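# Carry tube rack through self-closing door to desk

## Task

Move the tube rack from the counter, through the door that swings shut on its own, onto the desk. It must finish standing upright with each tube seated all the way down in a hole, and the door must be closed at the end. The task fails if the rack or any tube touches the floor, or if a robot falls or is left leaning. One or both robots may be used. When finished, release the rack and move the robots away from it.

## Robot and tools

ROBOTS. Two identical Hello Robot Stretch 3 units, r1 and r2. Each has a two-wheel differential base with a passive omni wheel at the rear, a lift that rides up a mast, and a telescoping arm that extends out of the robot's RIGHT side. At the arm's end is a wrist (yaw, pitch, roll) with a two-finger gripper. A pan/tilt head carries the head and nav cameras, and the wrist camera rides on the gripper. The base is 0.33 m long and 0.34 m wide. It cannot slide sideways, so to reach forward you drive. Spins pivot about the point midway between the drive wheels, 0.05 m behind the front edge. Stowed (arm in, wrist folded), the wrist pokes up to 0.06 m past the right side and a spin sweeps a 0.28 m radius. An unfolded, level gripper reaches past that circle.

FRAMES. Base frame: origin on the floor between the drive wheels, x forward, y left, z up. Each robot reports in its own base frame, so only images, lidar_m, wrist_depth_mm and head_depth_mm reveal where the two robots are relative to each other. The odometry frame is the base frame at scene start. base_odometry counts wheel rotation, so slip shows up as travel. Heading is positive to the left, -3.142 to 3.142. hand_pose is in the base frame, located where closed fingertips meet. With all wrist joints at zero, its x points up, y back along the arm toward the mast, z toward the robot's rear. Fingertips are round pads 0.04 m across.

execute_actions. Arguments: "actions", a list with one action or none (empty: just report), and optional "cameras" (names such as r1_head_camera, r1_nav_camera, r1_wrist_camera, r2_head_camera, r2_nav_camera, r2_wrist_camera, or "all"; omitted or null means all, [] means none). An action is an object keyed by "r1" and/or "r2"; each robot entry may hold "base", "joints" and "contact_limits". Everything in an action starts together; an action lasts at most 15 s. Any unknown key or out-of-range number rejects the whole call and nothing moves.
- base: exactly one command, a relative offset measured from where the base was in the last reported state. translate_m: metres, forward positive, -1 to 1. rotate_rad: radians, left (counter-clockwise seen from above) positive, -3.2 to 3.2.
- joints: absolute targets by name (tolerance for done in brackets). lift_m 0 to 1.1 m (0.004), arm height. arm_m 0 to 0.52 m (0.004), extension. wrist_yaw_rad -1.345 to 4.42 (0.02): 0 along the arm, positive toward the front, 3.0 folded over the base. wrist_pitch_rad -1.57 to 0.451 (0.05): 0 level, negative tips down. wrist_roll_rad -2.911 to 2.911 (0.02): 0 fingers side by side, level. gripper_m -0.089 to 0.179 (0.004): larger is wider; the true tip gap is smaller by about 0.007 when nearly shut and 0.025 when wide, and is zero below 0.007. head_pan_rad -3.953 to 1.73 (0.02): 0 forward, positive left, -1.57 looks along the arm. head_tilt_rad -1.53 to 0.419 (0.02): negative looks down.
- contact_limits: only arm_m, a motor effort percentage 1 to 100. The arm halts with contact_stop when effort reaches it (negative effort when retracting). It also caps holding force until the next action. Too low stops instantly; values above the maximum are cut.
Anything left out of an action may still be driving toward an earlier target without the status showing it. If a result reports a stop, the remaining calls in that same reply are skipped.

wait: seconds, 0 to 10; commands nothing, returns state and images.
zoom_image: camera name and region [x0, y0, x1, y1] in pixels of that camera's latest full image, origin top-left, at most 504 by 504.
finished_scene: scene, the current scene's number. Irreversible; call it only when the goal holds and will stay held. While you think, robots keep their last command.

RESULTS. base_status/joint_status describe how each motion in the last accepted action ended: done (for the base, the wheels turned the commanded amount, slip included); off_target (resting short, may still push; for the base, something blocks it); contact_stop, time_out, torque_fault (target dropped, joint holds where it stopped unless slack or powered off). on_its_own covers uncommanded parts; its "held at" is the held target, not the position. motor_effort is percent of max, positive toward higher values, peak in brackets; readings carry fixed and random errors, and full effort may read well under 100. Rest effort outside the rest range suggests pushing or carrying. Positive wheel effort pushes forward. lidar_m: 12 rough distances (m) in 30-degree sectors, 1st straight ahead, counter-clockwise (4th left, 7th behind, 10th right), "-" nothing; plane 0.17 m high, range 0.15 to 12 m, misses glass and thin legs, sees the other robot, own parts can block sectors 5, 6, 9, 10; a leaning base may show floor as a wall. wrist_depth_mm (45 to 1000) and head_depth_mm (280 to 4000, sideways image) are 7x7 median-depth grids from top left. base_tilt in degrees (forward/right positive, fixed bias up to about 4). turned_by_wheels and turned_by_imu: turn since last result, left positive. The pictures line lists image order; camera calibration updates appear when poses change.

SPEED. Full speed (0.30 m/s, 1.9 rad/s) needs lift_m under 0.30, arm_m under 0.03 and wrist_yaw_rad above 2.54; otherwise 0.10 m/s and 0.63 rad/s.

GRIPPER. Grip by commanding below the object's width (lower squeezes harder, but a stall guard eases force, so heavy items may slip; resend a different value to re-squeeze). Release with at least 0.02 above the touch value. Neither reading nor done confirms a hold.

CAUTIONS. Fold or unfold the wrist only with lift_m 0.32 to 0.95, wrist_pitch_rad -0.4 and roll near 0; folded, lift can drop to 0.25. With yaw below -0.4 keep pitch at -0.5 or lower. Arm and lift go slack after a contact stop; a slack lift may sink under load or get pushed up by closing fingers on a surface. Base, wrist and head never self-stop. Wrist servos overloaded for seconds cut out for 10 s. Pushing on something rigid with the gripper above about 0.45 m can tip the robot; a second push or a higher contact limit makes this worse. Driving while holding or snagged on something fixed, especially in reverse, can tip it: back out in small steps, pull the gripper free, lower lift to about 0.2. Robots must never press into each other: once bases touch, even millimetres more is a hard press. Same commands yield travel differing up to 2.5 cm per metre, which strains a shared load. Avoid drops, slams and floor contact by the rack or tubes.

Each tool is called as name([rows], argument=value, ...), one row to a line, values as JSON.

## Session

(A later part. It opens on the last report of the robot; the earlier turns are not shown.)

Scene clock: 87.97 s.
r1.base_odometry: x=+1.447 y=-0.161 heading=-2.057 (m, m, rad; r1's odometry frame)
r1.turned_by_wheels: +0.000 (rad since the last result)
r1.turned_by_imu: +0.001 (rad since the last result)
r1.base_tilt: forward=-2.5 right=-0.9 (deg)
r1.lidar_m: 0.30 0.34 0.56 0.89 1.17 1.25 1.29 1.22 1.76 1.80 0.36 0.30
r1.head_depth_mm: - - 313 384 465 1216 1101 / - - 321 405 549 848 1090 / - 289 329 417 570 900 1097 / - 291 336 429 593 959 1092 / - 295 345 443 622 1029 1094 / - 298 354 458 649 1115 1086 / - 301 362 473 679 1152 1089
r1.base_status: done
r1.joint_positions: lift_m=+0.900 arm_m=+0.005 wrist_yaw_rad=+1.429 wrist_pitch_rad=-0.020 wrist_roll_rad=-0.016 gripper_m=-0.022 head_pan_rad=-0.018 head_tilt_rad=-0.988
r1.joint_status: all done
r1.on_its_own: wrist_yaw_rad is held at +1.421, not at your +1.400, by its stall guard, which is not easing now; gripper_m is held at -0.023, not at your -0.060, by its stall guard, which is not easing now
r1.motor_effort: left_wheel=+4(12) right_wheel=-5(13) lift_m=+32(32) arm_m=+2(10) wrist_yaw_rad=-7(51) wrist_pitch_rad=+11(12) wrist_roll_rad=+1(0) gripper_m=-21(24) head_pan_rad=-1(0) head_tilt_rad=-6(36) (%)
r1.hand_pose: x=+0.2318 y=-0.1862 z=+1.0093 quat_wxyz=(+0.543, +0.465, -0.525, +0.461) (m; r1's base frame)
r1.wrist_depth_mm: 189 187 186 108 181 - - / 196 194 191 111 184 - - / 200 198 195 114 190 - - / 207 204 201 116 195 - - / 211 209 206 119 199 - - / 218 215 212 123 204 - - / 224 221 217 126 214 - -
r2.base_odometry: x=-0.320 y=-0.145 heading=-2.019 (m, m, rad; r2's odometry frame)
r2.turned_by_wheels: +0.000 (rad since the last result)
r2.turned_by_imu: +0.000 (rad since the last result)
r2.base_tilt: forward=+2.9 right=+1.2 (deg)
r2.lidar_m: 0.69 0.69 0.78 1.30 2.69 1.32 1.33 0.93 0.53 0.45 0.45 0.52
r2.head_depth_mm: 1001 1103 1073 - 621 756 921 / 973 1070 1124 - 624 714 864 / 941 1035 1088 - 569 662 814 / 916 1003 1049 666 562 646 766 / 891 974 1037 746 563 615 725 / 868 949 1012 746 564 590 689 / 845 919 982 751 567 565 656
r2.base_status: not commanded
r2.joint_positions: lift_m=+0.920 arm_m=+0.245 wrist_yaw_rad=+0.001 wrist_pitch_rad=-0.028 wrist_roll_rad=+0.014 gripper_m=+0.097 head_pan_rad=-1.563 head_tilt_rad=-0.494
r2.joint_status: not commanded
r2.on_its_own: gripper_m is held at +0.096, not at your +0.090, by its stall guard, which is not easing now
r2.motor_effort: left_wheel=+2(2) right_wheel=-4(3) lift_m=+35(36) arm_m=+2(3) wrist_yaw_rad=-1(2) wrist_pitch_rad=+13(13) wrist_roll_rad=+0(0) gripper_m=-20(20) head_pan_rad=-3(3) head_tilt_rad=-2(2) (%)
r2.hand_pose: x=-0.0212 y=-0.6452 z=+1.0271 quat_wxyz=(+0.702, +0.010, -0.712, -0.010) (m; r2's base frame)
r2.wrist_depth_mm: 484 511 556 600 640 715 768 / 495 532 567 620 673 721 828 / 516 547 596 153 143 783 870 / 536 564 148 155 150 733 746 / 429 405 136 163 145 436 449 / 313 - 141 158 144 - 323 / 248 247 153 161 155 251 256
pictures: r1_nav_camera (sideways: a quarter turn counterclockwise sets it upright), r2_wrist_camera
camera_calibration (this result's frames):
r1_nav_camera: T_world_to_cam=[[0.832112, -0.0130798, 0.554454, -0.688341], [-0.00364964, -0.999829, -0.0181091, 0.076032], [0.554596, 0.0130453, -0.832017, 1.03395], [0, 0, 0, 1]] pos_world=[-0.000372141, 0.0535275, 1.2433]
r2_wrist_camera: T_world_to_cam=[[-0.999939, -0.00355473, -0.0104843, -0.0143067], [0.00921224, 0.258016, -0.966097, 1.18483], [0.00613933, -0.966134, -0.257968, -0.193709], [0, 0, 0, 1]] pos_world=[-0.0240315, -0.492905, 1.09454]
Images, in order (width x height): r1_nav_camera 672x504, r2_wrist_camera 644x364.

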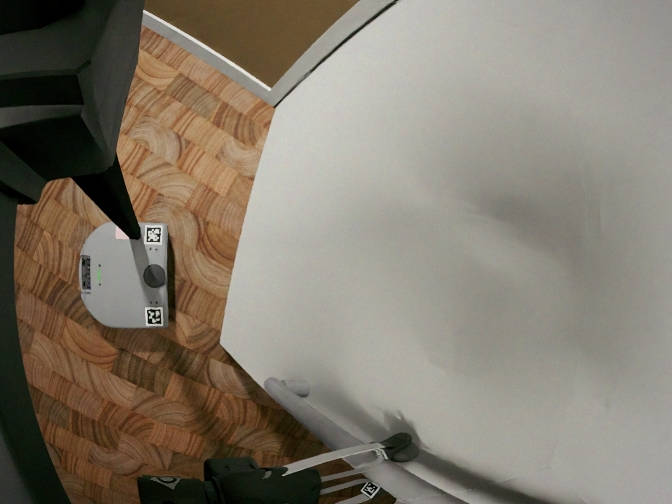

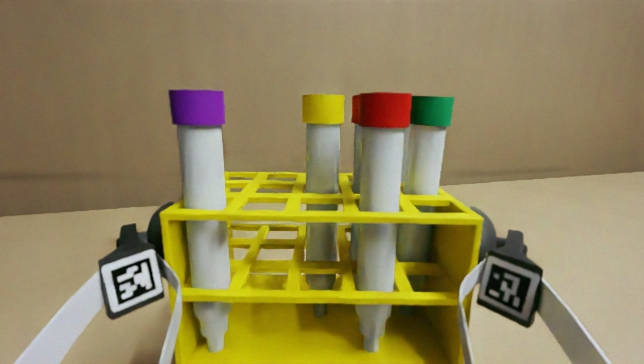

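execute_actions([
  {"r2":{"base":{"rotate_rad":2.14},"joints":{"arm_m":0.005,"wrist_yaw_rad":0.8,"head_pan_rad":0,"head_tilt_rad":-0.75}}},
], cameras=[])

execute_actions([
  {"r2":{"base":{"translate_m":1},"joints":{"wrist_yaw_rad":1.57}}},
], cameras=[])

execute_actions([
  {"r2":{"base":{"translate_m":0.59}}},
], cameras=[])

execute_actions([
  {"r2":{"base":{"rotate_rad":1.27}}},
], cameras=["r2_nav_camera"])

Scene clock: 104.83 s.
r1.base_odometry: x=+1.447 y=-0.161 heading=-2.057 (m, m, rad; r1's odometry frame)
r1.turned_by_wheels: +0.000 (rad since the last result)
r1.turned_by_imu: +0.002 (rad since the last result)
r1.base_tilt: forward=-2.4 right=-0.9 (deg)
r1.lidar_m: 0.30 0.34 0.56 0.88 1.16 1.25 1.29 1.30 1.76 1.80 0.36 0.30
r1.head_depth_mm: - - 314 384 466 1218 1104 / - - 321 405 548 846 1102 / - 289 328 417 570 900 1103 / - 291 336 430 595 965 1097 / - 295 345 443 622 1031 1088 / - 298 354 459 649 1112 1092 / - 302 363 474 681 1148 1082
r1.base_status: not commanded
r1.joint_positions: lift_m=+0.900 arm_m=+0.005 wrist_yaw_rad=+1.429 wrist_pitch_rad=-0.020 wrist_roll_rad=-0.016 gripper_m=-0.022 head_pan_rad=-0.018 head_tilt_rad=-0.988
r1.joint_status: not commanded
r1.on_its_own: wrist_yaw_rad is held at +1.421, not at your +1.400, by its stall guard, which is not easing now; gripper_m is held at -0.023, not at your -0.060, by its stall guard, which is not easing now
r1.motor_effort: left_wheel=+5(4) right_wheel=-6(5) lift_m=+32(32) arm_m=+2(2) wrist_yaw_rad=-7(7) wrist_pitch_rad=+11(11) wrist_roll_rad=+0(1) gripper_m=-21(21) head_pan_rad=-1(0) head_tilt_rad=-6(6) (%)
r1.hand_pose: x=+0.2318 y=-0.1862 z=+1.0093 quat_wxyz=(+0.543, +0.465, -0.525, +0.461) (m; r1's base frame)
r1.wrist_depth_mm: 190 188 185 108 180 - - / 195 193 189 111 186 - - / 200 197 195 114 190 - - / 205 203 201 116 194 - - / 212 209 206 119 201 - - / 219 215 213 123 205 - - / 225 221 218 126 214 - -
r2.base_odometry: x=-0.320 y=-0.145 heading=+0.120 (m, m, rad; r2's odometry frame)
r2.turned_by_wheels: +2.140 (rad since the last result)
r2.turned_by_imu: +2.137 (rad since the last result)
r2.base_tilt: forward=+2.9 right=+1.3 (deg)
r2.lidar_m: 2.69 1.32 1.94 0.86 0.51 0.45 0.45 0.53 0.69 0.69 0.80 1.41
r2.head_depth_mm: 2218 2501 2164 1766 1474 1276 1122 / 2271 2526 2179 1771 1482 1281 1126 / 2319 2591 2180 1770 1489 1279 1125 / 2381 2649 2199 1764 1493 1282 1131 / 2461 2688 2194 1781 1497 1281 1129 / 2506 2770 2213 1780 1499 1283 1131 / 2593 2809 2207 1760 1496 1292 1135
r2.base_status: done
r2.joint_positions: lift_m=+0.920 arm_m=+0.005 wrist_yaw_rad=+0.799 wrist_pitch_rad=-0.028 wrist_roll_rad=+0.014 gripper_m=+0.097 head_pan_rad=-0.007 head_tilt_rad=-0.741
r2.joint_status: all done
r2.on_its_own: gripper_m is held at +0.096, not at your +0.090, by its stall guard, which is not easing now
r2.motor_effort: left_wheel=-4(10) right_wheel=+3(9) lift_m=+36(36) arm_m=-4(5) wrist_yaw_rad=+0(5) wrist_pitch_rad=+13(13) wrist_roll_rad=+0(1) gripper_m=-19(21) head_pan_rad=+2(33) head_tilt_rad=-3(14) (%)
r2.hand_pose: x=+0.1617 y=-0.3285 z=+1.0271 quat_wxyz=(+0.651, +0.286, -0.652, +0.264) (m; r2's base frame)
r2.wrist_depth_mm: - - - 975 647 481 391 / - - - 988 629 494 388 / - - - 153 145 500 392 / - - 147 157 153 505 403 / - - 137 165 145 467 406 / - - 142 158 144 - 413 / - - 153 161 155 542 406
pictures: none
No camera images: the call's "cameras" was empty. Leave "cameras" out to get every camera's image.

Scene clock: 116.00 s.
r1.base_odometry: x=+1.447 y=-0.161 heading=-2.057 (m, m, rad; r1's odometry frame)
r1.turned_by_wheels: +0.000 (rad since the last result)
r1.turned_by_imu: +0.003 (rad since the last result)
r1.base_tilt: forward=-2.5 right=-1.0 (deg)
r1.lidar_m: 0.30 0.34 0.56 0.88 1.16 1.25 1.29 1.71 0.67 0.79 0.36 0.30
r1.head_depth_mm: - - 314 384 464 1212 1104 / - - 320 405 548 849 1104 / - 289 329 418 570 905 1100 / - 291 336 430 593 960 1092 / - 295 345 443 620 1034 1093 / - 298 353 458 648 1117 1090 / - 301 363 473 682 1151 1084
r1.base_status: not commanded
r1.joint_positions: lift_m=+0.900 arm_m=+0.005 wrist_yaw_rad=+1.429 wrist_pitch_rad=-0.020 wrist_roll_rad=-0.016 gripper_m=-0.022 head_pan_rad=-0.018 head_tilt_rad=-0.988
r1.joint_status: not commanded
r1.on_its_own: wrist_yaw_rad is held at +1.421, not at your +1.400, by its stall guard, which is not easing now; gripper_m is held at -0.023, not at your -0.060, by its stall guard, which is not easing now
r1.motor_effort: left_wheel=+4(4) right_wheel=-5(5) lift_m=+32(32) arm_m=+2(2) wrist_yaw_rad=-7(7) wrist_pitch_rad=+11(11) wrist_roll_rad=+1(1) gripper_m=-21(21) head_pan_rad=+0(0) head_tilt_rad=-6(6) (%)
r1.hand_pose: x=+0.2318 y=-0.1862 z=+1.0093 quat_wxyz=(+0.543, +0.465, -0.525, +0.461) (m; r1's base frame)
r1.wrist_depth_mm: 190 186 185 108 182 - - / 194 193 189 110 186 - - / 200 198 194 114 191 - - / 204 204 202 116 194 - - / 211 208 206 120 200 - - / 218 214 213 123 205 - - / 225 221 219 126 213 - -
r2.base_odometry: x=+0.673 y=-0.025 heading=+0.120 (m, m, rad; r2's odometry frame)
r2.turned_by_wheels: +0.000 (rad since the last result)
r2.turned_by_imu: +0.002 (rad since the last result)
r2.base_tilt: forward=+2.7 right=+1.5 (deg)
r2.lidar_m: 1.73 1.92 0.71 0.78 1.61 1.41 1.41 1.10 0.96 0.96 1.12 1.73
r2.head_depth_mm: 1412 1601 1839 1779 295 1229 1123 / 1429 1639 1902 1759 1389 1258 1122 / 1476 1692 1975 1774 1487 1278 1125 / 1516 1751 1988 1777 1489 1277 1126 / 1548 1809 2054 1783 1487 1287 1128 / 1591 1860 2078 1784 1498 1290 1133 / 1664 1927 2155 1791 1495 1288 1130
r2.base_status: done
r2.joint_positions: lift_m=+0.920 arm_m=+0.005 wrist_yaw_rad=+1.567 wrist_pitch_rad=-0.028 wrist_roll_rad=+0.014 gripper_m=+0.097 head_pan_rad=-0.007 head_tilt_rad=-0.741
r2.joint_status: all done
r2.on_its_own: gripper_m is held at +0.096, not at your +0.090, by its stall guard, which is not easing now
r2.motor_effort: left_wheel=-5(6) right_wheel=+3(8) lift_m=+35(35) arm_m=-3(3) wrist_yaw_rad=+2(1) wrist_pitch_rad=+13(13) wrist_roll_rad=+0(0) gripper_m=-19(20) head_pan_rad=+3(2) head_tilt_rad=-3(3) (%)
r2.hand_pose: x=+0.2341 y=-0.1512 z=+1.0271 quat_wxyz=(+0.505, +0.510, -0.497, +0.489) (m; r2's base frame)
r2.wrist_depth_mm: - - - - - - - / - - - - - - - / - - - 153 146 - - / - - 147 157 152 - - / - - 136 165 145 - - / - - 141 158 144 - - / - - 153 160 155 - -
pictures: none
No camera images: the call's "cameras" was empty. Leave "cameras" out to get every camera's image.

Scene clock: 123.07 s.
r1.base_odometry: x=+1.447 y=-0.161 heading=-2.057 (m, m, rad; r1's odometry frame)
r1.turned_by_wheels: +0.000 (rad since the last result)
r1.turned_by_imu: +0.002 (rad since the last result)
r1.base_tilt: forward=-2.4 right=-1.0 (deg)
r1.lidar_m: 0.30 0.34 0.56 0.88 1.16 1.25 1.28 1.71 1.76 1.80 0.36 0.30
r1.head_depth_mm: - - 314 384 464 1209 1102 / - - 321 405 547 848 1101 / - 289 328 417 571 903 1093 / - 291 337 430 593 965 1098 / - 295 344 443 619 1029 1094 / - 297 354 458 647 1121 1085 / - 301 363 473 682 1155 1081
r1.base_status: not commanded
r1.joint_positions: lift_m=+0.900 arm_m=+0.005 wrist_yaw_rad=+1.429 wrist_pitch_rad=-0.020 wrist_roll_rad=-0.016 gripper_m=-0.022 head_pan_rad=-0.018 head_tilt_rad=-0.988
r1.joint_status: not commanded
r1.on_its_own: wrist_yaw_rad is held at +1.421, not at your +1.400, by its stall guard, which is not easing now; gripper_m is held at -0.023, not at your -0.060, by its stall guard, which is not easing now
r1.motor_effort: left_wheel=+5(4) right_wheel=-6(5) lift_m=+32(32) arm_m=+2(2) wrist_yaw_rad=-7(7) wrist_pitch_rad=+11(11) wrist_roll_rad=+1(1) gripper_m=-20(21) head_pan_rad=+0(1) head_tilt_rad=-5(6) (%)
r1.hand_pose: x=+0.2318 y=-0.1862 z=+1.0093 quat_wxyz=(+0.543, +0.465, -0.525, +0.461) (m; r1's base frame)
r1.wrist_depth_mm: 190 187 185 108 181 - - / 194 192 191 111 184 - - / 200 198 196 113 190 - - / 205 203 201 116 195 - - / 210 207 206 119 201 - - / 218 212 212 123 204 - - / 223 221 218 127 213 - -
r2.base_odometry: x=+1.259 y=+0.046 heading=+0.120 (m, m, rad; r2's odometry frame)
r2.turned_by_wheels: +0.000 (rad since the last result)
r2.turned_by_imu: +0.001 (rad since the last result)
r2.base_tilt: forward=+2.8 right=+1.3 (deg)
r2.lidar_m: 1.16 1.36 1.54 0.64 0.62 1.97 1.97 1.28 1.12 1.12 1.31 1.16
r2.head_depth_mm: 935 1040 1228 1391 294 1232 1117 / 960 1062 1269 1450 1391 1252 1121 / 985 1111 1312 1563 1486 1279 1124 / 1011 1146 1359 1641 1492 1284 1130 / 1038 1184 1414 1658 1487 1284 1129 / 1069 1237 1463 1697 1506 1288 1135 / 1099 1286 1524 1734 1494 1295 1137
r2.base_status: done
r2.joint_positions: lift_m=+0.920 arm_m=+0.005 wrist_yaw_rad=+1.567 wrist_pitch_rad=-0.028 wrist_roll_rad=+0.014 gripper_m=+0.097 head_pan_rad=-0.007 head_tilt_rad=-0.741
r2.joint_status: not commanded
r2.on_its_own: gripper_m is held at +0.096, not at your +0.090, by its stall guard, which is not easing now
r2.motor_effort: left_wheel=-4(6) right_wheel=+3(9) lift_m=+35(36) arm_m=-3(3) wrist_yaw_rad=+1(1) wrist_pitch_rad=+13(13) wrist_roll_rad=+0(0) gripper_m=-21(19) head_pan_rad=+2(2) head_tilt_rad=-3(3) (%)
r2.hand_pose: x=+0.2341 y=-0.1512 z=+1.0271 quat_wxyz=(+0.505, +0.510, -0.497, +0.489) (m; r2's base frame)
r2.wrist_depth_mm: - - - - 947 885 827 / - - - - 968 919 851 / - - - 154 146 956 894 / - - 148 156 152 992 909 / - - 136 164 146 999 945 / - - 141 159 144 - 976 / - - 153 161 155 - -
pictures: none
No camera images: the call's "cameras" was empty. Leave "cameras" out to get every camera's image.

Scene clock: 126.07 s.
r1.base_odometry: x=+1.447 y=-0.161 heading=-2.057 (m, m, rad; r1's odometry frame)
r1.turned_by_wheels: +0.000 (rad since the last result)
r1.turned_by_imu: +0.001 (rad since the last result)
r1.base_tilt: forward=-2.3 right=-0.9 (deg)
r1.lidar_m: 0.30 0.34 0.56 0.89 1.17 1.25 1.29 1.72 1.76 0.88 0.36 0.30
r1.head_depth_mm: - - 314 385 465 1202 1098 / - - 321 405 549 847 1098 / - 289 329 417 569 903 1093 / - 291 337 430 594 968 1094 / - 295 345 444 621 1041 1091 / - 297 354 457 649 1113 1085 / - 302 362 474 679 1155 1093
r1.base_status: not commanded
r1.joint_positions: lift_m=+0.900 arm_m=+0.005 wrist_yaw_rad=+1.429 wrist_pitch_rad=-0.020 wrist_roll_rad=-0.016 gripper_m=-0.022 head_pan_rad=-0.018 head_tilt_rad=-0.988
r1.joint_status: not commanded
r1.on_its_own: wrist_yaw_rad is held at +1.421, not at your +1.400, by its stall guard, which is not easing now; gripper_m is held at -0.023, not at your -0.060, by its stall guard, which is not easing now
r1.motor_effort: left_wheel=+4(4) right_wheel=-6(6) lift_m=+32(31) arm_m=+2(2) wrist_yaw_rad=-7(7) wrist_pitch_rad=+11(11) wrist_roll_rad=+0(0) gripper_m=-20(21) head_pan_rad=+0(1) head_tilt_rad=-6(6) (%)
r1.hand_pose: x=+0.2318 y=-0.1862 z=+1.0093 quat_wxyz=(+0.543, +0.465, -0.525, +0.461) (m; r1's base frame)
r1.wrist_depth_mm: 190 188 185 107 180 - - / 194 193 190 111 185 - - / 200 198 195 114 190 - 646 / 206 203 200 116 196 - - / 212 210 207 120 200 - - / 217 214 212 122 204 - - / 223 222 219 126 213 - -
r2.base_odometry: x=+1.259 y=+0.046 heading=+1.390 (m, m, rad; r2's odometry frame)
r2.turned_by_wheels: +1.270 (rad since the last result)
r2.turned_by_imu: +1.268 (rad since the last result)
r2.base_tilt: forward=+2.7 right=+1.4 (deg)
r2.lidar_m: 1.55 0.62 0.92 1.97 1.63 1.17 1.12 1.16 1.21 1.16 1.20 1.56
r2.head_depth_mm: 1287 1476 1727 1781 294 1228 1119 / 3049 1544 1753 1762 1389 1247 1126 / 3159 2856 2181 1779 1481 1277 1126 / 3096 2859 2196 1768 1484 1281 1126 / 3109 2899 2183 1772 1492 1291 1132 / 3043 2886 2213 1783 1493 1289 1129 / 3068 2922 2201 1455 1090 1223 1128
r2.base_status: done
r2.joint_positions: lift_m=+0.920 arm_m=+0.005 wrist_yaw_rad=+1.568 wrist_pitch_rad=-0.028 wrist_roll_rad=+0.014 gripper_m=+0.097 head_pan_rad=-0.007 head_tilt_rad=-0.741
r2.joint_status: not commanded
r2.on_its_own: gripper_m is held at +0.096, not at your +0.090, by its stall guard, which is not easing now
r2.motor_effort: left_wheel=-4(10) right_wheel=+3(7) lift_m=+37(36) arm_m=-3(3) wrist_yaw_rad=+1(2) wrist_pitch_rad=+13(13) wrist_roll_rad=+0(0) gripper_m=-20(21) head_pan_rad=+2(3) head_tilt_rad=-3(3) (%)
r2.hand_pose: x=+0.2341 y=-0.1511 z=+1.0271 quat_wxyz=(+0.505, +0.510, -0.497, +0.489) (m; r2's base frame)
r2.wrist_depth_mm: 665 - - - - - - / 647 - - - - - - / 646 - - 154 146 - - / 625 - 147 156 153 - - / 610 841 136 163 145 - - / 583 - 142 158 144 - - / 559 983 153 160 155 - -
pictures: r2_nav_camera (sideways: a quarter turn counterclockwise sets it upright)
camera_calibration (this result's frames):
r2_nav_camera: T_world_to_cam=[[0.662536, -0.0297404, 0.748439, -0.931326], [0.010963, -0.998719, -0.0493904, 0.115255], [0.748949, 0.0409281, -0.661362, 0.809097], [0, 0, 0, 1]] pos_world=[0.00980101, 0.0542948, 1.23784]
Images, in order (width x height): r2_nav_camera 672x504.

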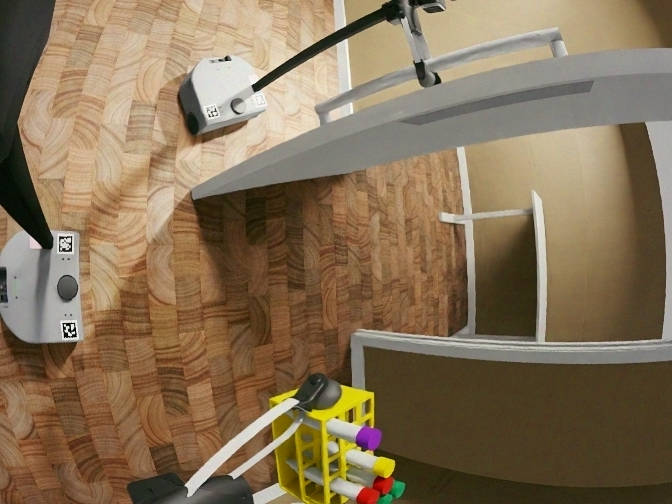

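execute_actions([
  {"r2":{"base":{"rotate_rad":0.05}}},
], cameras=[])

execute_actions([
  {"r2":{"base":{"translate_m":1}}},
], cameras=[])

execute_actions([
  {"r2":{"base":{"translate_m":0.6}}},
], cameras=[])

execute_actions([
  {"r2":{"base":{"translate_m":0.9},"joints":{"head_tilt_rad":-1.1}},"r1":{"joints":{"gripper_m":0.14}}},
], cameras=["r2_nav_camera","r1_nav_camera"])

Scene clock: 135.30 s.
r1.base_odometry: x=+1.447 y=-0.161 heading=-2.057 (m, m, rad; r1's odometry frame)
r1.turned_by_wheels: +0.000 (rad since the last result)
r1.turned_by_imu: +0.002 (rad since the last result)
r1.base_tilt: forward=-2.4 right=-1.0 (deg)
r1.lidar_m: 0.30 0.34 0.56 0.88 1.16 1.25 1.29 1.71 1.76 0.89 0.36 0.30
r1.head_depth_mm: - - 314 383 464 1206 1100 / - - 321 404 547 852 1096 / - 289 329 417 571 900 1096 / - 291 337 430 595 963 1103 / - 295 345 444 622 1030 1095 / - 297 353 459 650 1112 1089 / - 301 362 474 680 1156 1087
r1.base_status: not commanded
r1.joint_positions: lift_m=+0.900 arm_m=+0.005 wrist_yaw_rad=+1.429 wrist_pitch_rad=-0.020 wrist_roll_rad=-0.016 gripper_m=-0.022 head_pan_rad=-0.018 head_tilt_rad=-0.988
r1.joint_status: not commanded
r1.on_its_own: wrist_yaw_rad is held at +1.421, not at your +1.400, by its stall guard, which is not easing now; gripper_m is held at -0.023, not at your -0.060, by its stall guard, which is not easing now
r1.motor_effort: left_wheel=+5(4) right_wheel=-5(6) lift_m=+32(31) arm_m=+2(2) wrist_yaw_rad=-7(7) wrist_pitch_rad=+11(11) wrist_roll_rad=+0(0) gripper_m=-21(21) head_pan_rad=+0(0) head_tilt_rad=-6(6) (%)
r1.hand_pose: x=+0.2318 y=-0.1862 z=+1.0093 quat_wxyz=(+0.543, +0.465, -0.525, +0.461) (m; r1's base frame)
r1.wrist_depth_mm: 189 188 185 108 180 - - / 196 192 190 111 185 - - / 199 197 195 113 190 - 633 / 205 203 200 116 195 - - / 211 208 206 120 199 - - / 218 213 213 122 203 - - / 224 219 217 126 212 - -
r2.base_odometry: x=+1.259 y=+0.046 heading=+1.440 (m, m, rad; r2's odometry frame)
r2.turned_by_wheels: +0.050 (rad since the last result)
r2.turned_by_imu: +0.051 (rad since the last result)
r2.base_tilt: forward=+2.6 right=+1.4 (deg)
r2.lidar_m: 1.62 0.62 0.92 1.97 1.55 1.15 1.12 1.17 1.20 1.16 1.22 1.55
r2.head_depth_mm: 1308 1450 1698 1787 296 1232 1122 / 3099 2852 1977 1751 1388 1256 1125 / 3091 2858 2185 1762 1487 1278 1127 / 3087 2891 2191 1770 1495 1282 1127 / 3074 2854 2212 1784 1494 1284 1129 / 3120 2874 2214 1782 1464 1251 1133 / 3129 2923 1419 1117 966 1265 1133
r2.base_status: done
r2.joint_positions: lift_m=+0.920 arm_m=+0.005 wrist_yaw_rad=+1.568 wrist_pitch_rad=-0.028 wrist_roll_rad=+0.014 gripper_m=+0.097 head_pan_rad=-0.007 head_tilt_rad=-0.741
r2.joint_status: not commanded
r2.on_its_own: gripper_m is held at +0.096, not at your +0.090, by its stall guard, which is not easing now
r2.motor_effort: left_wheel=-4(9) right_wheel=+4(8) lift_m=+35(35) arm_m=-3(3) wrist_yaw_rad=+1(1) wrist_pitch_rad=+13(13) wrist_roll_rad=+0(0) gripper_m=-19(19) head_pan_rad=+2(2) head_tilt_rad=-3(3) (%)
r2.hand_pose: x=+0.2341 y=-0.1510 z=+1.0271 quat_wxyz=(+0.505, +0.510, -0.497, +0.489) (m; r2's base frame)
r2.wrist_depth_mm: 593 - - - - - - / 585 - - - - - - / 569 - - 153 147 - - / 561 980 147 157 147 - - / 559 725 137 164 145 - - / 542 - 146 158 144 - - / 646 847 153 161 155 - -
pictures: none
No camera images: the call's "cameras" was empty. Leave "cameras" out to get every camera's image.

Scene clock: 146.47 s.
r1.base_odometry: x=+1.447 y=-0.161 heading=-2.057 (m, m, rad; r1's odometry frame)
r1.turned_by_wheels: +0.000 (rad since the last result)
r1.turned_by_imu: +0.003 (rad since the last result)
r1.base_tilt: forward=-2.4 right=-0.9 (deg)
r1.lidar_m: 0.30 0.34 0.56 0.88 1.16 1.25 1.29 1.72 1.76 1.80 0.36 0.30
r1.head_depth_mm: - - 314 383 464 1208 1098 / - - 321 405 548 844 1096 / - 289 328 417 568 911 1095 / - 291 336 429 593 962 1086 / - 295 345 443 617 1035 1091 / - 298 354 458 647 1113 1088 / - 301 362 474 681 1158 1083
r1.base_status: not commanded
r1.joint_positions: lift_m=+0.900 arm_m=+0.005 wrist_yaw_rad=+1.429 wrist_pitch_rad=-0.020 wrist_roll_rad=-0.016 gripper_m=-0.022 head_pan_rad=-0.018 head_tilt_rad=-0.988
r1.joint_status: not commanded
r1.on_its_own: wrist_yaw_rad is held at +1.421, not at your +1.400, by its stall guard, which is not easing now; gripper_m is held at -0.023, not at your -0.060, by its stall guard, which is not easing now
r1.motor_effort: left_wheel=+4(4) right_wheel=-6(5) lift_m=+32(32) arm_m=+2(2) wrist_yaw_rad=-7(7) wrist_pitch_rad=+11(11) wrist_roll_rad=+0(0) gripper_m=-21(21) head_pan_rad=+0(0) head_tilt_rad=-5(6) (%)
r1.hand_pose: x=+0.2318 y=-0.1862 z=+1.0093 quat_wxyz=(+0.543, +0.465, -0.525, +0.461) (m; r1's base frame)
r1.wrist_depth_mm: 190 189 186 107 181 - - / 195 192 190 110 185 - - / 201 198 196 113 191 - - / 204 203 200 116 195 - - / 211 208 206 120 200 - - / 218 214 212 123 204 - - / 225 220 219 126 213 - -
r2.base_odometry: x=+1.389 y=+1.037 heading=+1.440 (m, m, rad; r2's odometry frame)
r2.turned_by_wheels: +0.000 (rad since the last result)
r2.turned_by_imu: +0.002 (rad since the last result)
r2.base_tilt: forward=+2.7 right=+1.2 (deg)
r2.lidar_m: 2.21 0.82 0.46 0.40 0.40 0.48 2.12 1.65 1.23 1.19 0.68 0.65
r2.head_depth_mm: 2253 2516 2163 1784 294 1206 1124 / 2258 2526 2170 1761 1389 1253 1129 / 2260 2514 2174 1769 1485 1283 1124 / 2259 2544 2188 1762 1486 1285 1122 / 2266 2542 2205 1768 1494 1288 1127 / 2250 2558 2207 1785 1495 1287 1132 / 2270 2584 2211 1791 1499 1290 1133
r2.base_status: done
r2.joint_positions: lift_m=+0.920 arm_m=+0.005 wrist_yaw_rad=+1.568 wrist_pitch_rad=-0.028 wrist_roll_rad=+0.014 gripper_m=+0.097 head_pan_rad=-0.007 head_tilt_rad=-0.741
r2.joint_status: not commanded
r2.on_its_own: gripper_m is held at +0.096, not at your +0.090, by its stall guard, which is not easing now
r2.motor_effort: left_wheel=-4(7) right_wheel=+3(8) lift_m=+36(35) arm_m=-3(3) wrist_yaw_rad=+1(1) wrist_pitch_rad=+13(13) wrist_roll_rad=+0(0) gripper_m=-20(21) head_pan_rad=+2(3) head_tilt_rad=-3(3) (%)
r2.hand_pose: x=+0.2341 y=-0.1510 z=+1.0271 quat_wxyz=(+0.505, +0.510, -0.497, +0.489) (m; r2's base frame)
r2.wrist_depth_mm: - - - - - - 372 / - - - - - 474 389 / - - - 153 147 475 404 / - - 147 156 153 483 424 / - - 136 164 145 433 441 / - - 142 158 144 - 471 / - - 153 160 155 490 490
pictures: none
No camera images: the call's "cameras" was empty. Leave "cameras" out to get every camera's image.

Scene clock: 153.63 s.
r1.base_odometry: x=+1.447 y=-0.161 heading=-2.057 (m, m, rad; r1's odometry frame)
r1.turned_by_wheels: +0.000 (rad since the last result)
r1.turned_by_imu: +0.002 (rad since the last result)
r1.base_tilt: forward=-2.4 right=-0.9 (deg)
r1.lidar_m: 0.30 0.34 0.56 0.88 1.16 1.25 1.29 1.72 1.76 1.80 0.36 0.30
r1.head_depth_mm: - - 314 384 466 1207 1099 / - - 321 405 546 849 1098 / - 289 329 417 570 903 1099 / - 292 336 429 596 961 1094 / - 295 345 443 621 1028 1088 / - 297 353 459 650 1120 1092 / - 302 363 472 679 1160 1083
r1.base_status: not commanded
r1.joint_positions: lift_m=+0.900 arm_m=+0.005 wrist_yaw_rad=+1.429 wrist_pitch_rad=-0.020 wrist_roll_rad=-0.016 gripper_m=-0.022 head_pan_rad=-0.018 head_tilt_rad=-0.988
r1.joint_status: not commanded
r1.on_its_own: wrist_yaw_rad is held at +1.421, not at your +1.400, by its stall guard, which is not easing now; gripper_m is held at -0.023, not at your -0.060, by its stall guard, which is not easing now
r1.motor_effort: left_wheel=+4(5) right_wheel=-5(6) lift_m=+32(31) arm_m=+2(2) wrist_yaw_rad=-7(7) wrist_pitch_rad=+11(11) wrist_roll_rad=+1(0) gripper_m=-21(20) head_pan_rad=+0(0) head_tilt_rad=-6(5) (%)
r1.hand_pose: x=+0.2318 y=-0.1862 z=+1.0093 quat_wxyz=(+0.543, +0.465, -0.525, +0.461) (m; r1's base frame)
r1.wrist_depth_mm: 189 188 186 107 181 - - / 195 193 190 111 185 - - / 199 198 193 113 191 - - / 206 203 201 116 195 - - / 212 208 205 120 200 - - / 216 215 211 122 205 - - / 223 219 221 127 214 - -
r2.base_odometry: x=+1.468 y=+1.632 heading=+1.440 (m, m, rad; r2's odometry frame)
r2.turned_by_wheels: +0.000 (rad since the last result)
r2.turned_by_imu: +0.001 (rad since the last result)
r2.base_tilt: forward=+2.7 right=+1.3 (deg)
r2.lidar_m: 1.63 2.14 2.65 0.54 0.54 0.64 2.71 1.66 1.24 0.42 1.26 1.76
r2.head_depth_mm: 1264 1977 2165 1810 295 1227 1121 / 1273 1996 2160 1764 1390 1254 1122 / 1288 1998 2164 1768 1482 1278 1123 / 1296 1996 2173 1778 1484 1284 1130 / 1306 2006 2189 1793 1494 1285 1130 / 1316 1926 2067 1781 1497 1291 1131 / 1327 2014 2203 1792 1503 1289 1132
r2.base_status: done
r2.joint_positions: lift_m=+0.920 arm_m=+0.005 wrist_yaw_rad=+1.568 wrist_pitch_rad=-0.028 wrist_roll_rad=+0.014 gripper_m=+0.097 head_pan_rad=-0.007 head_tilt_rad=-0.741
r2.joint_status: not commanded
r2.on_its_own: gripper_m is held at +0.096, not at your +0.090, by its stall guard, which is not easing now
r2.motor_effort: left_wheel=-4(7) right_wheel=+3(8) lift_m=+36(34) arm_m=-3(3) wrist_yaw_rad=+0(1) wrist_pitch_rad=+13(13) wrist_roll_rad=+0(0) gripper_m=-20(19) head_pan_rad=+3(2) head_tilt_rad=-3(3) (%)
r2.hand_pose: x=+0.2341 y=-0.1510 z=+1.0271 quat_wxyz=(+0.505, +0.510, -0.497, +0.489) (m; r2's base frame)
r2.wrist_depth_mm: - - - - - - - / - - - - - - - / - - - 154 147 - - / - - 148 157 153 - - / - - 137 164 145 - - / - - 141 158 144 - - / - - 154 161 154 - -
pictures: none
No camera images: the call's "cameras" was empty. Leave "cameras" out to get every camera's image.

Scene clock: 163.80 s.
r1.base_odometry: x=+1.447 y=-0.161 heading=-2.058 (m, m, rad; r1's odometry frame)
r1.turned_by_wheels: +0.000 (rad since the last result)
r1.turned_by_imu: +0.003 (rad since the last result)
r1.base_tilt: forward=-2.5 right=-1.0 (deg)
r1.lidar_m: 1.29 0.91 0.85 0.88 1.16 1.25 1.29 1.71 1.75 1.80 1.97 1.87
r1.head_depth_mm: 1616 1851 1928 1655 1405 1232 1100 / 1667 1942 1924 1656 1399 1225 1100 / 1763 2045 1904 1612 1392 1227 1099 / 1810 2136 1912 1614 1393 1225 1088 / 1574 1810 1836 1605 1378 1220 1090 / 1307 1476 1669 1593 1381 1215 1084 / 1105 1242 1392 1525 1376 1222 1081
r1.base_status: not commanded
r1.joint_positions: lift_m=+0.900 arm_m=+0.005 wrist_yaw_rad=+1.423 wrist_pitch_rad=-0.020 wrist_roll_rad=-0.016 gripper_m=+0.140 head_pan_rad=-0.018 head_tilt_rad=-0.988
r1.joint_status: all done
r1.on_its_own: wrist_yaw_rad is held at +1.421, not at your +1.400, by its stall guard, which is not easing now
r1.motor_effort: left_wheel=+4(5) right_wheel=-2(5) lift_m=+32(32) arm_m=+2(2) wrist_yaw_rad=-2(8) wrist_pitch_rad=+11(11) wrist_roll_rad=+0(0) gripper_m=-1(80) head_pan_rad=+0(1) head_tilt_rad=-6(6) (%)
r1.hand_pose: x=+0.2315 y=-0.1876 z=+1.0093 quat_wxyz=(+0.545, +0.463, -0.526, +0.460) (m; r1's base frame)
r1.wrist_depth_mm: 903 - - - - - - / 914 - - - - - - / 912 - - - - - - / 942 - - - - - - / 927 - - - - - - / 943 - - - - - - / 904 - - - - - -
r2.base_odometry: x=+1.586 y=+2.524 heading=+1.439 (m, m, rad; r2's odometry frame)
r2.turned_by_wheels: +0.000 (rad since the last result)
r2.turned_by_imu: +0.002 (rad since the last result)
r2.base_tilt: forward=+2.9 right=+1.2 (deg)
r2.lidar_m: 1.15 0.77 1.68 2.54 1.21 0.97 0.94 0.98 1.27 1.23 1.12 1.19
r2.head_depth_mm: 482 430 299 1335 1251 1169 1082 / 484 437 1467 1361 1262 1171 1084 / 485 436 1516 1381 1265 1184 - / 487 436 1517 1383 1269 1183 - / 488 435 1518 1384 1267 1187 - / 490 435 1498 1353 1269 1174 1106 / 490 435 1167 1387 1275 1177 1093
r2.base_status: done
r2.joint_positions: lift_m=+0.920 arm_m=+0.005 wrist_yaw_rad=+1.568 wrist_pitch_rad=-0.028 wrist_roll_rad=+0.014 gripper_m=+0.097 head_pan_rad=-0.007 head_tilt_rad=-1.086
r2.joint_status: all done
r2.on_its_own: gripper_m is held at +0.096, not at your +0.090, by its stall guard, which is not easing now
r2.motor_effort: left_wheel=-4(6) right_wheel=+3(8) lift_m=+35(36) arm_m=-3(3) wrist_yaw_rad=+1(1) wrist_pitch_rad=+13(13) wrist_roll_rad=+1(0) gripper_m=-20(20) head_pan_rad=+2(2) head_tilt_rad=-4(21) (%)
r2.hand_pose: x=+0.2341 y=-0.1510 z=+1.0271 quat_wxyz=(+0.505, +0.510, -0.497, +0.489) (m; r2's base frame)
r2.wrist_depth_mm: - - - - 987 997 992 / - - - - - - - / - - 876 153 146 - - / 535 543 147 156 153 575 584 / 335 316 137 164 145 338 353 / - - 141 159 144 - 745 / - 791 153 161 155 - 821
pictures: r1_nav_camera (sideways: a quarter turn counterclockwise sets it upright), r2_nav_camera (sideways: a quarter turn counterclockwise sets it upright)
camera_calibration (this result's frames):
r1_nav_camera: T_world_to_cam=[[0.832112, -0.0130799, 0.554454, -0.688341], [-0.00364979, -0.999829, -0.0181091, 0.076032], [0.554596, 0.0130452, -0.832017, 1.03395], [0, 0, 0, 1]] pos_world=[-0.000372137, 0.0535275, 1.2433]
r2_nav_camera: T_world_to_cam=[[0.876886, -0.0311261, 0.479689, -0.582472], [-0.00668956, -0.998595, -0.0525683, 0.119477], [0.480651, 0.0428875, -0.875862, 1.08964], [0, 0, 0, 1]] pos_world=[-0.0121762, 0.0544471, 1.24006]
Images, in order (width x height): r1_nav_camera 672x504, r2_nav_camera 672x504.

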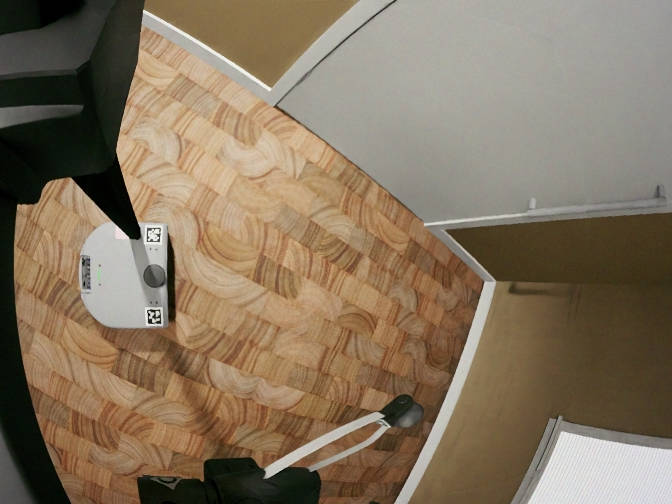

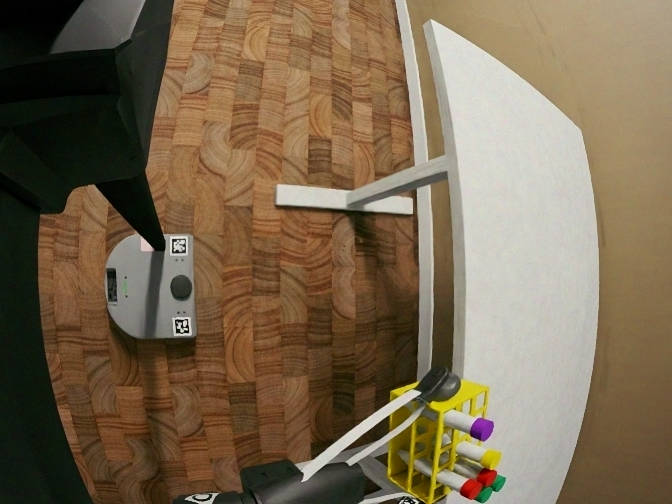

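execute_actions([
  {"r2":{"base":{"translate_m":0.3},"joints":{"lift_m":0.94}}},
], cameras=[])

execute_actions([
  {"r2":{"joints":{"lift_m":0.897}}},
], cameras=[])

execute_actions([
  {"r2":{"joints":{"gripper_m":0.179}}},
], cameras=[])

execute_actions([
  {"r2":{"base":{"translate_m":-0.3}}},
], cameras=["r2_wrist_camera"])

Scene clock: 177.07 s.
r1.base_odometry: x=+1.447 y=-0.161 heading=-2.058 (m, m, rad; r1's odometry frame)
r1.turned_by_wheels: +0.000 (rad since the last result)
r1.turned_by_imu: +0.002 (rad since the last result)
r1.base_tilt: forward=-2.4 right=-0.9 (deg)
r1.lidar_m: 1.29 0.91 0.85 0.88 1.16 1.25 1.29 1.71 1.76 1.80 1.98 1.87
r1.head_depth_mm: 1603 1842 1925 1647 1398 1226 1100 / 1674 1950 1912 1669 1398 1229 1092 / 1755 2033 1905 1610 1398 1228 1096 / 1818 2117 1897 1613 1382 1230 1093 / 1577 1827 1850 1604 1383 1223 1084 / 1312 1469 1684 1600 1386 1220 1089 / 1111 1242 1392 1521 1379 1215 1079
r1.base_status: not commanded
r1.joint_positions: lift_m=+0.900 arm_m=+0.005 wrist_yaw_rad=+1.423 wrist_pitch_rad=-0.020 wrist_roll_rad=-0.016 gripper_m=+0.140 head_pan_rad=-0.018 head_tilt_rad=-0.988
r1.joint_status: not commanded
r1.on_its_own: wrist_yaw_rad is held at +1.421, not at your +1.400, by its stall guard, which is not easing now
r1.motor_effort: left_wheel=+3(3) right_wheel=-2(2) lift_m=+32(32) arm_m=+2(2) wrist_yaw_rad=-3(2) wrist_pitch_rad=+11(11) wrist_roll_rad=+0(0) gripper_m=-1(0) head_pan_rad=+0(1) head_tilt_rad=-5(6) (%)
r1.hand_pose: x=+0.2315 y=-0.1876 z=+1.0093 quat_wxyz=(+0.545, +0.463, -0.526, +0.460) (m; r1's base frame)
r1.wrist_depth_mm: 900 - - - - - - / 912 - - - - - - / 905 - - - - - - / 920 - - - - - - / 937 - - - - - - / 911 - - - - - - / 896 - - - - - -
r2.base_odometry: x=+1.625 y=+2.822 heading=+1.439 (m, m, rad; r2's odometry frame)
r2.turned_by_wheels: +0.000 (rad since the last result)
r2.turned_by_imu: +0.001 (rad since the last result)
r2.base_tilt: forward=+2.9 right=+1.2 (deg)
r2.lidar_m: 0.85 0.51 1.24 2.53 1.62 1.28 1.24 1.25 1.28 1.23 0.96 0.88
r2.head_depth_mm: 482 429 300 347 323 305 1086 / 484 430 377 353 324 306 1087 / 485 431 389 354 325 303 - / 486 432 389 355 325 303 - / 487 433 391 355 326 304 - / 489 434 392 356 326 308 1101 / 490 436 392 356 327 309 1097
r2.base_status: done
r2.joint_positions: lift_m=+0.940 arm_m=+0.005 wrist_yaw_rad=+1.568 wrist_pitch_rad=-0.029 wrist_roll_rad=+0.014 gripper_m=+0.097 head_pan_rad=-0.007 head_tilt_rad=-1.086
r2.joint_status: all done
r2.on_its_own: gripper_m is held at +0.096, not at your +0.090, by its stall guard, which is not easing now
r2.motor_effort: left_wheel=-5(7) right_wheel=+3(8) lift_m=+35(35) arm_m=-3(3) wrist_yaw_rad=+1(1) wrist_pitch_rad=+13(13) wrist_roll_rad=+0(0) gripper_m=-20(20) head_pan_rad=+2(3) head_tilt_rad=-4(5) (%)
r2.hand_pose: x=+0.2341 y=-0.1510 z=+1.0470 quat_wxyz=(+0.505, +0.510, -0.497, +0.489) (m; r2's base frame)
r2.wrist_depth_mm: 738 714 710 704 712 702 699 / 778 756 760 737 724 730 724 / 799 794 755 154 147 769 753 / 618 623 148 156 153 653 678 / 385 360 136 163 145 387 406 / 287 - 140 159 145 - 291 / 221 220 153 160 154 225 227
pictures: none
No camera images: the call's "cameras" was empty. Leave "cameras" out to get every camera's image.

Scene clock: 178.27 s.
r1.base_odometry: x=+1.447 y=-0.161 heading=-2.058 (m, m, rad; r1's odometry frame)
r1.turned_by_wheels: +0.000 (rad since the last result)
r1.turned_by_imu: +0.000 (rad since the last result)
r1.base_tilt: forward=-2.5 right=-1.0 (deg)
r1.lidar_m: 1.29 0.91 0.85 0.89 1.16 1.25 1.29 1.72 1.76 1.80 1.97 1.87
r1.head_depth_mm: 1596 1874 1923 1651 1400 1227 1105 / 1679 1925 1916 1652 1400 1225 1100 / 1750 2042 1903 1612 1391 1229 1099 / 1817 2132 1900 1604 1387 1227 1094 / 1578 1806 1874 1596 1386 1214 1093 / 1314 1476 1676 1596 1387 1223 1086 / 1109 1245 1391 1511 1379 1204 1085
r1.base_status: not commanded
r1.joint_positions: lift_m=+0.900 arm_m=+0.005 wrist_yaw_rad=+1.423 wrist_pitch_rad=-0.020 wrist_roll_rad=-0.016 gripper_m=+0.140 head_pan_rad=-0.018 head_tilt_rad=-0.988
r1.joint_status: not commanded
r1.on_its_own: wrist_yaw_rad is held at +1.421, not at your +1.400, by its stall guard, which is not easing now
r1.motor_effort: left_wheel=+2(3) right_wheel=-2(2) lift_m=+32(32) arm_m=+2(2) wrist_yaw_rad=-3(2) wrist_pitch_rad=+11(11) wrist_roll_rad=+0(1) gripper_m=+0(0) head_pan_rad=+0(0) head_tilt_rad=-6(6) (%)
r1.hand_pose: x=+0.2315 y=-0.1876 z=+1.0093 quat_wxyz=(+0.545, +0.463, -0.526, +0.460) (m; r1's base frame)
r1.wrist_depth_mm: 929 - - - - - - / 936 - - - - - - / 906 - - - - - - / 923 - - - - - - / 911 - - - - - - / 950 - - - - - - / 887 - - - - - -
r2.base_odometry: x=+1.625 y=+2.822 heading=+1.439 (m, m, rad; r2's odometry frame)
r2.turned_by_wheels: +0.000 (rad since the last result)
r2.turned_by_imu: +0.000 (rad since the last result)
r2.base_tilt: forward=+2.9 right=+1.3 (deg)
r2.lidar_m: 0.85 0.51 1.25 2.53 1.62 1.28 1.24 1.25 1.27 1.24 0.96 0.88
r2.head_depth_mm: 482 430 303 348 323 305 1084 / 483 431 329 349 324 306 1087 / 485 431 389 354 324 303 - / 486 433 390 354 325 303 - / 488 433 391 355 326 304 - / 489 435 391 356 326 308 1108 / 490 436 392 357 327 308 1091
r2.base_status: not commanded
r2.joint_positions: lift_m=+0.897 arm_m=+0.005 wrist_yaw_rad=+1.568 wrist_pitch_rad=-0.026 wrist_roll_rad=+0.014 gripper_m=+0.097 head_pan_rad=-0.007 head_tilt_rad=-1.086
r2.joint_status: all done
r2.on_its_own: gripper_m is held at +0.096, not at your +0.090, by its stall guard, which is not easing now
r2.motor_effort: left_wheel=-4(4) right_wheel=+3(3) lift_m=+23(32) arm_m=-3(3) wrist_yaw_rad=+1(1) wrist_pitch_rad=+12(13) wrist_roll_rad=+0(0) gripper_m=-19(20) head_pan_rad=+2(4) head_tilt_rad=-5(5) (%)
r2.hand_pose: x=+0.2342 y=-0.1510 z=+1.0052 quat_wxyz=(+0.504, +0.509, -0.497, +0.489) (m; r2's base frame)
r2.wrist_depth_mm: 741 718 719 713 706 696 688 / 771 770 733 748 737 716 725 / 775 783 754 152 145 772 760 / 454 466 153 154 146 490 497 / 286 265 136 164 135 288 301 / 208 - 141 157 144 - 217 / 164 163 153 160 155 167 169
pictures: none
No camera images: the call's "cameras" was empty. Leave "cameras" out to get every camera's image.

Scene clock: 179.57 s.
r1.base_odometry: x=+1.447 y=-0.161 heading=-2.058 (m, m, rad; r1's odometry frame)
r1.turned_by_wheels: +0.000 (rad since the last result)
r1.turned_by_imu: +0.000 (rad since the last result)
r1.base_tilt: forward=-2.4 right=-0.9 (deg)
r1.lidar_m: 1.29 0.91 0.85 0.88 1.16 1.25 1.29 1.72 1.76 1.81 1.97 1.87
r1.head_depth_mm: 1593 1859 1928 1646 1408 1231 1099 / 1680 1929 1920 1656 1396 1229 1100 / 1753 2065 1921 1614 1396 1227 1092 / 1807 2119 1906 1597 1396 1223 1094 / 1571 1811 1858 1613 1378 1218 1091 / 1309 1469 1674 1605 1373 1214 1088 / 1108 1250 1382 1525 1375 1212 1082
r1.base_status: not commanded
r1.joint_positions: lift_m=+0.900 arm_m=+0.005 wrist_yaw_rad=+1.423 wrist_pitch_rad=-0.020 wrist_roll_rad=-0.016 gripper_m=+0.140 head_pan_rad=-0.018 head_tilt_rad=-0.988
r1.joint_status: not commanded
r1.on_its_own: wrist_yaw_rad is held at +1.421, not at your +1.400, by its stall guard, which is not easing now
r1.motor_effort: left_wheel=+3(4) right_wheel=-2(2) lift_m=+32(32) arm_m=+2(2) wrist_yaw_rad=-2(3) wrist_pitch_rad=+11(11) wrist_roll_rad=+1(0) gripper_m=+0(0) head_pan_rad=-1(0) head_tilt_rad=-6(6) (%)
r1.hand_pose: x=+0.2315 y=-0.1876 z=+1.0093 quat_wxyz=(+0.545, +0.463, -0.526, +0.460) (m; r1's base frame)
r1.wrist_depth_mm: 913 - - - - - - / 933 - - - - - - / 919 - - - - - - / 900 - - - - - - / 931 - - - - - - / 942 - - - - - - / 922 - - - - - -
r2.base_odometry: x=+1.625 y=+2.822 heading=+1.439 (m, m, rad; r2's odometry frame)
r2.turned_by_wheels: +0.000 (rad since the last result)
r2.turned_by_imu: +0.000 (rad since the last result)
r2.base_tilt: forward=+2.7 right=+1.5 (deg)
r2.lidar_m: 0.85 0.51 1.24 2.53 1.62 1.28 1.24 1.25 1.28 1.24 0.96 0.88
r2.head_depth_mm: 482 430 304 348 324 305 1086 / 484 430 345 348 324 306 1086 / 485 432 394 353 325 303 - / 486 432 390 354 325 304 - / 487 434 390 355 325 304 - / 489 435 391 356 326 308 1109 / 490 435 392 356 327 308 1097
r2.base_status: not commanded
r2.joint_positions: lift_m=+0.897 arm_m=+0.005 wrist_yaw_rad=+1.568 wrist_pitch_rad=-0.021 wrist_roll_rad=+0.014 gripper_m=+0.179 head_pan_rad=-0.007 head_tilt_rad=-1.086
r2.joint_status: all done
r2.motor_effort: left_wheel=-4(4) right_wheel=+3(3) lift_m=+22(22) arm_m=-3(3) wrist_yaw_rad=+1(1) wrist_pitch_rad=+9(12) wrist_roll_rad=+0(0) gripper_m=+1(81) head_pan_rad=+3(3) head_tilt_rad=-5(5) (%)
r2.hand_pose: x=+0.2343 y=-0.1510 z=+1.0065 quat_wxyz=(+0.503, +0.508, -0.498, +0.491) (m; r2's base frame)
r2.wrist_depth_mm: 750 734 727 712 710 701 696 / 775 757 754 747 737 730 720 / 803 787 768 153 145 762 753 / 468 475 147 157 148 501 511 / 301 262 136 164 145 280 308 / - 201 145 161 138 205 220 / 159 162 156 163 157 169 163
pictures: none
No camera images: the call's "cameras" was empty. Leave "cameras" out to get every camera's image.

Scene clock: 184.03 s.
r1.base_odometry: x=+1.447 y=-0.161 heading=-2.058 (m, m, rad; r1's odometry frame)
r1.turned_by_wheels: +0.000 (rad since the last result)
r1.turned_by_imu: +0.001 (rad since the last result)
r1.base_tilt: forward=-2.4 right=-1.0 (deg)
r1.lidar_m: 1.30 0.91 0.85 0.88 1.17 1.25 1.29 1.71 1.76 1.81 1.97 1.86
r1.head_depth_mm: 1594 1841 1944 1655 1398 1233 1105 / 1667 1954 1929 1656 1400 1230 1100 / 1767 2073 1919 1606 1394 1228 1091 / 1808 2121 1899 1606 1397 1227 1095 / 1577 1797 1852 1612 1384 1213 1092 / 1314 1478 1688 1598 1376 1215 1087 / 1111 1248 1396 1521 1376 1216 1085
r1.base_status: not commanded
r1.joint_positions: lift_m=+0.900 arm_m=+0.005 wrist_yaw_rad=+1.423 wrist_pitch_rad=-0.020 wrist_roll_rad=-0.016 gripper_m=+0.140 head_pan_rad=-0.018 head_tilt_rad=-0.988
r1.joint_status: not commanded
r1.on_its_own: wrist_yaw_rad is held at +1.421, not at your +1.400, by its stall guard, which is not easing now
r1.motor_effort: left_wheel=+3(3) right_wheel=-2(2) lift_m=+32(32) arm_m=+2(2) wrist_yaw_rad=-2(2) wrist_pitch_rad=+11(11) wrist_roll_rad=+1(0) gripper_m=+0(0) head_pan_rad=+0(0) head_tilt_rad=-6(5) (%)
r1.hand_pose: x=+0.2315 y=-0.1876 z=+1.0093 quat_wxyz=(+0.545, +0.463, -0.526, +0.460) (m; r1's base frame)
r1.wrist_depth_mm: 905 - - - - - - / 912 - - - - - - / 928 - - - - - - / 931 - - - - - - / 916 - - - - - - / 926 - - - - - - / 905 - - - - - -
r2.base_odometry: x=+1.586 y=+2.524 heading=+1.439 (m, m, rad; r2's odometry frame)
r2.turned_by_wheels: +0.000 (rad since the last result)
r2.turned_by_imu: +0.000 (rad since the last result)
r2.base_tilt: forward=+2.9 right=+1.3 (deg)
r2.lidar_m: 1.15 0.76 1.68 2.53 1.21 0.98 0.95 0.98 1.27 1.23 1.12 1.18
r2.head_depth_mm: 474 437 1509 1379 1260 1171 1085 / 475 437 1534 1370 1265 1167 1089 / 484 437 1534 1382 1271 1186 - / 486 436 1516 1380 1270 1183 - / 488 435 1510 1392 1266 1191 - / 489 435 1500 1351 1270 1173 1109 / 491 435 1172 1386 1273 1186 1093
r2.base_status: done
r2.joint_positions: lift_m=+0.897 arm_m=+0.005 wrist_yaw_rad=+1.568 wrist_pitch_rad=-0.021 wrist_roll_rad=+0.014 gripper_m=+0.179 head_pan_rad=-0.007 head_tilt_rad=-1.087
r2.joint_status: not commanded
r2.motor_effort: left_wheel=-4(9) right_wheel=+3(5) lift_m=+22(23) arm_m=-3(3) wrist_yaw_rad=+2(1) wrist_pitch_rad=+9(9) wrist_roll_rad=+0(1) gripper_m=+0(1) head_pan_rad=+2(3) head_tilt_rad=-4(4) (%)
r2.hand_pose: x=+0.2343 y=-0.1510 z=+1.0066 quat_wxyz=(+0.503, +0.508, -0.499, +0.491) (m; r2's base frame)
r2.wrist_depth_mm: - - - - 985 974 952 / - - - - - - - / - - - 454 - - - / 467 476 482 439 491 500 508 / 299 308 299 297 297 328 307 / - - - - - - 762 / - - - - - - -
pictures: r2_wrist_camera
camera_calibration (this result's frames):
r2_wrist_camera: T_world_to_cam=[[0.0000556356, -0.999945, -0.0104715, -0.142054], [-0.250896, 0.0101226, -0.967961, 1.06054], [0.968014, 0.00268111, -0.250882, 0.190625], [0, 0, 0, 1]] pos_world=[0.0815641, -0.153292, 1.0729]
Images, in order (width x height): r2_wrist_camera 644x364.

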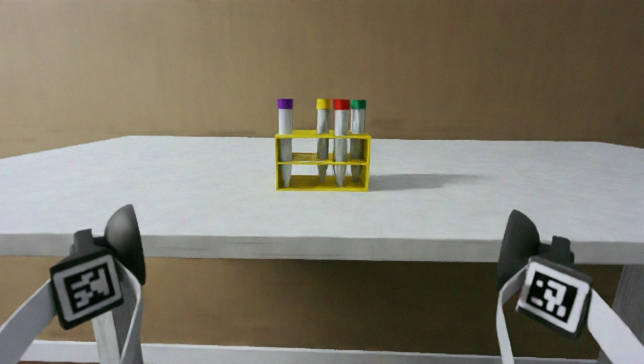

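finished_scene(scene=2)

The scene is finished: the task was done.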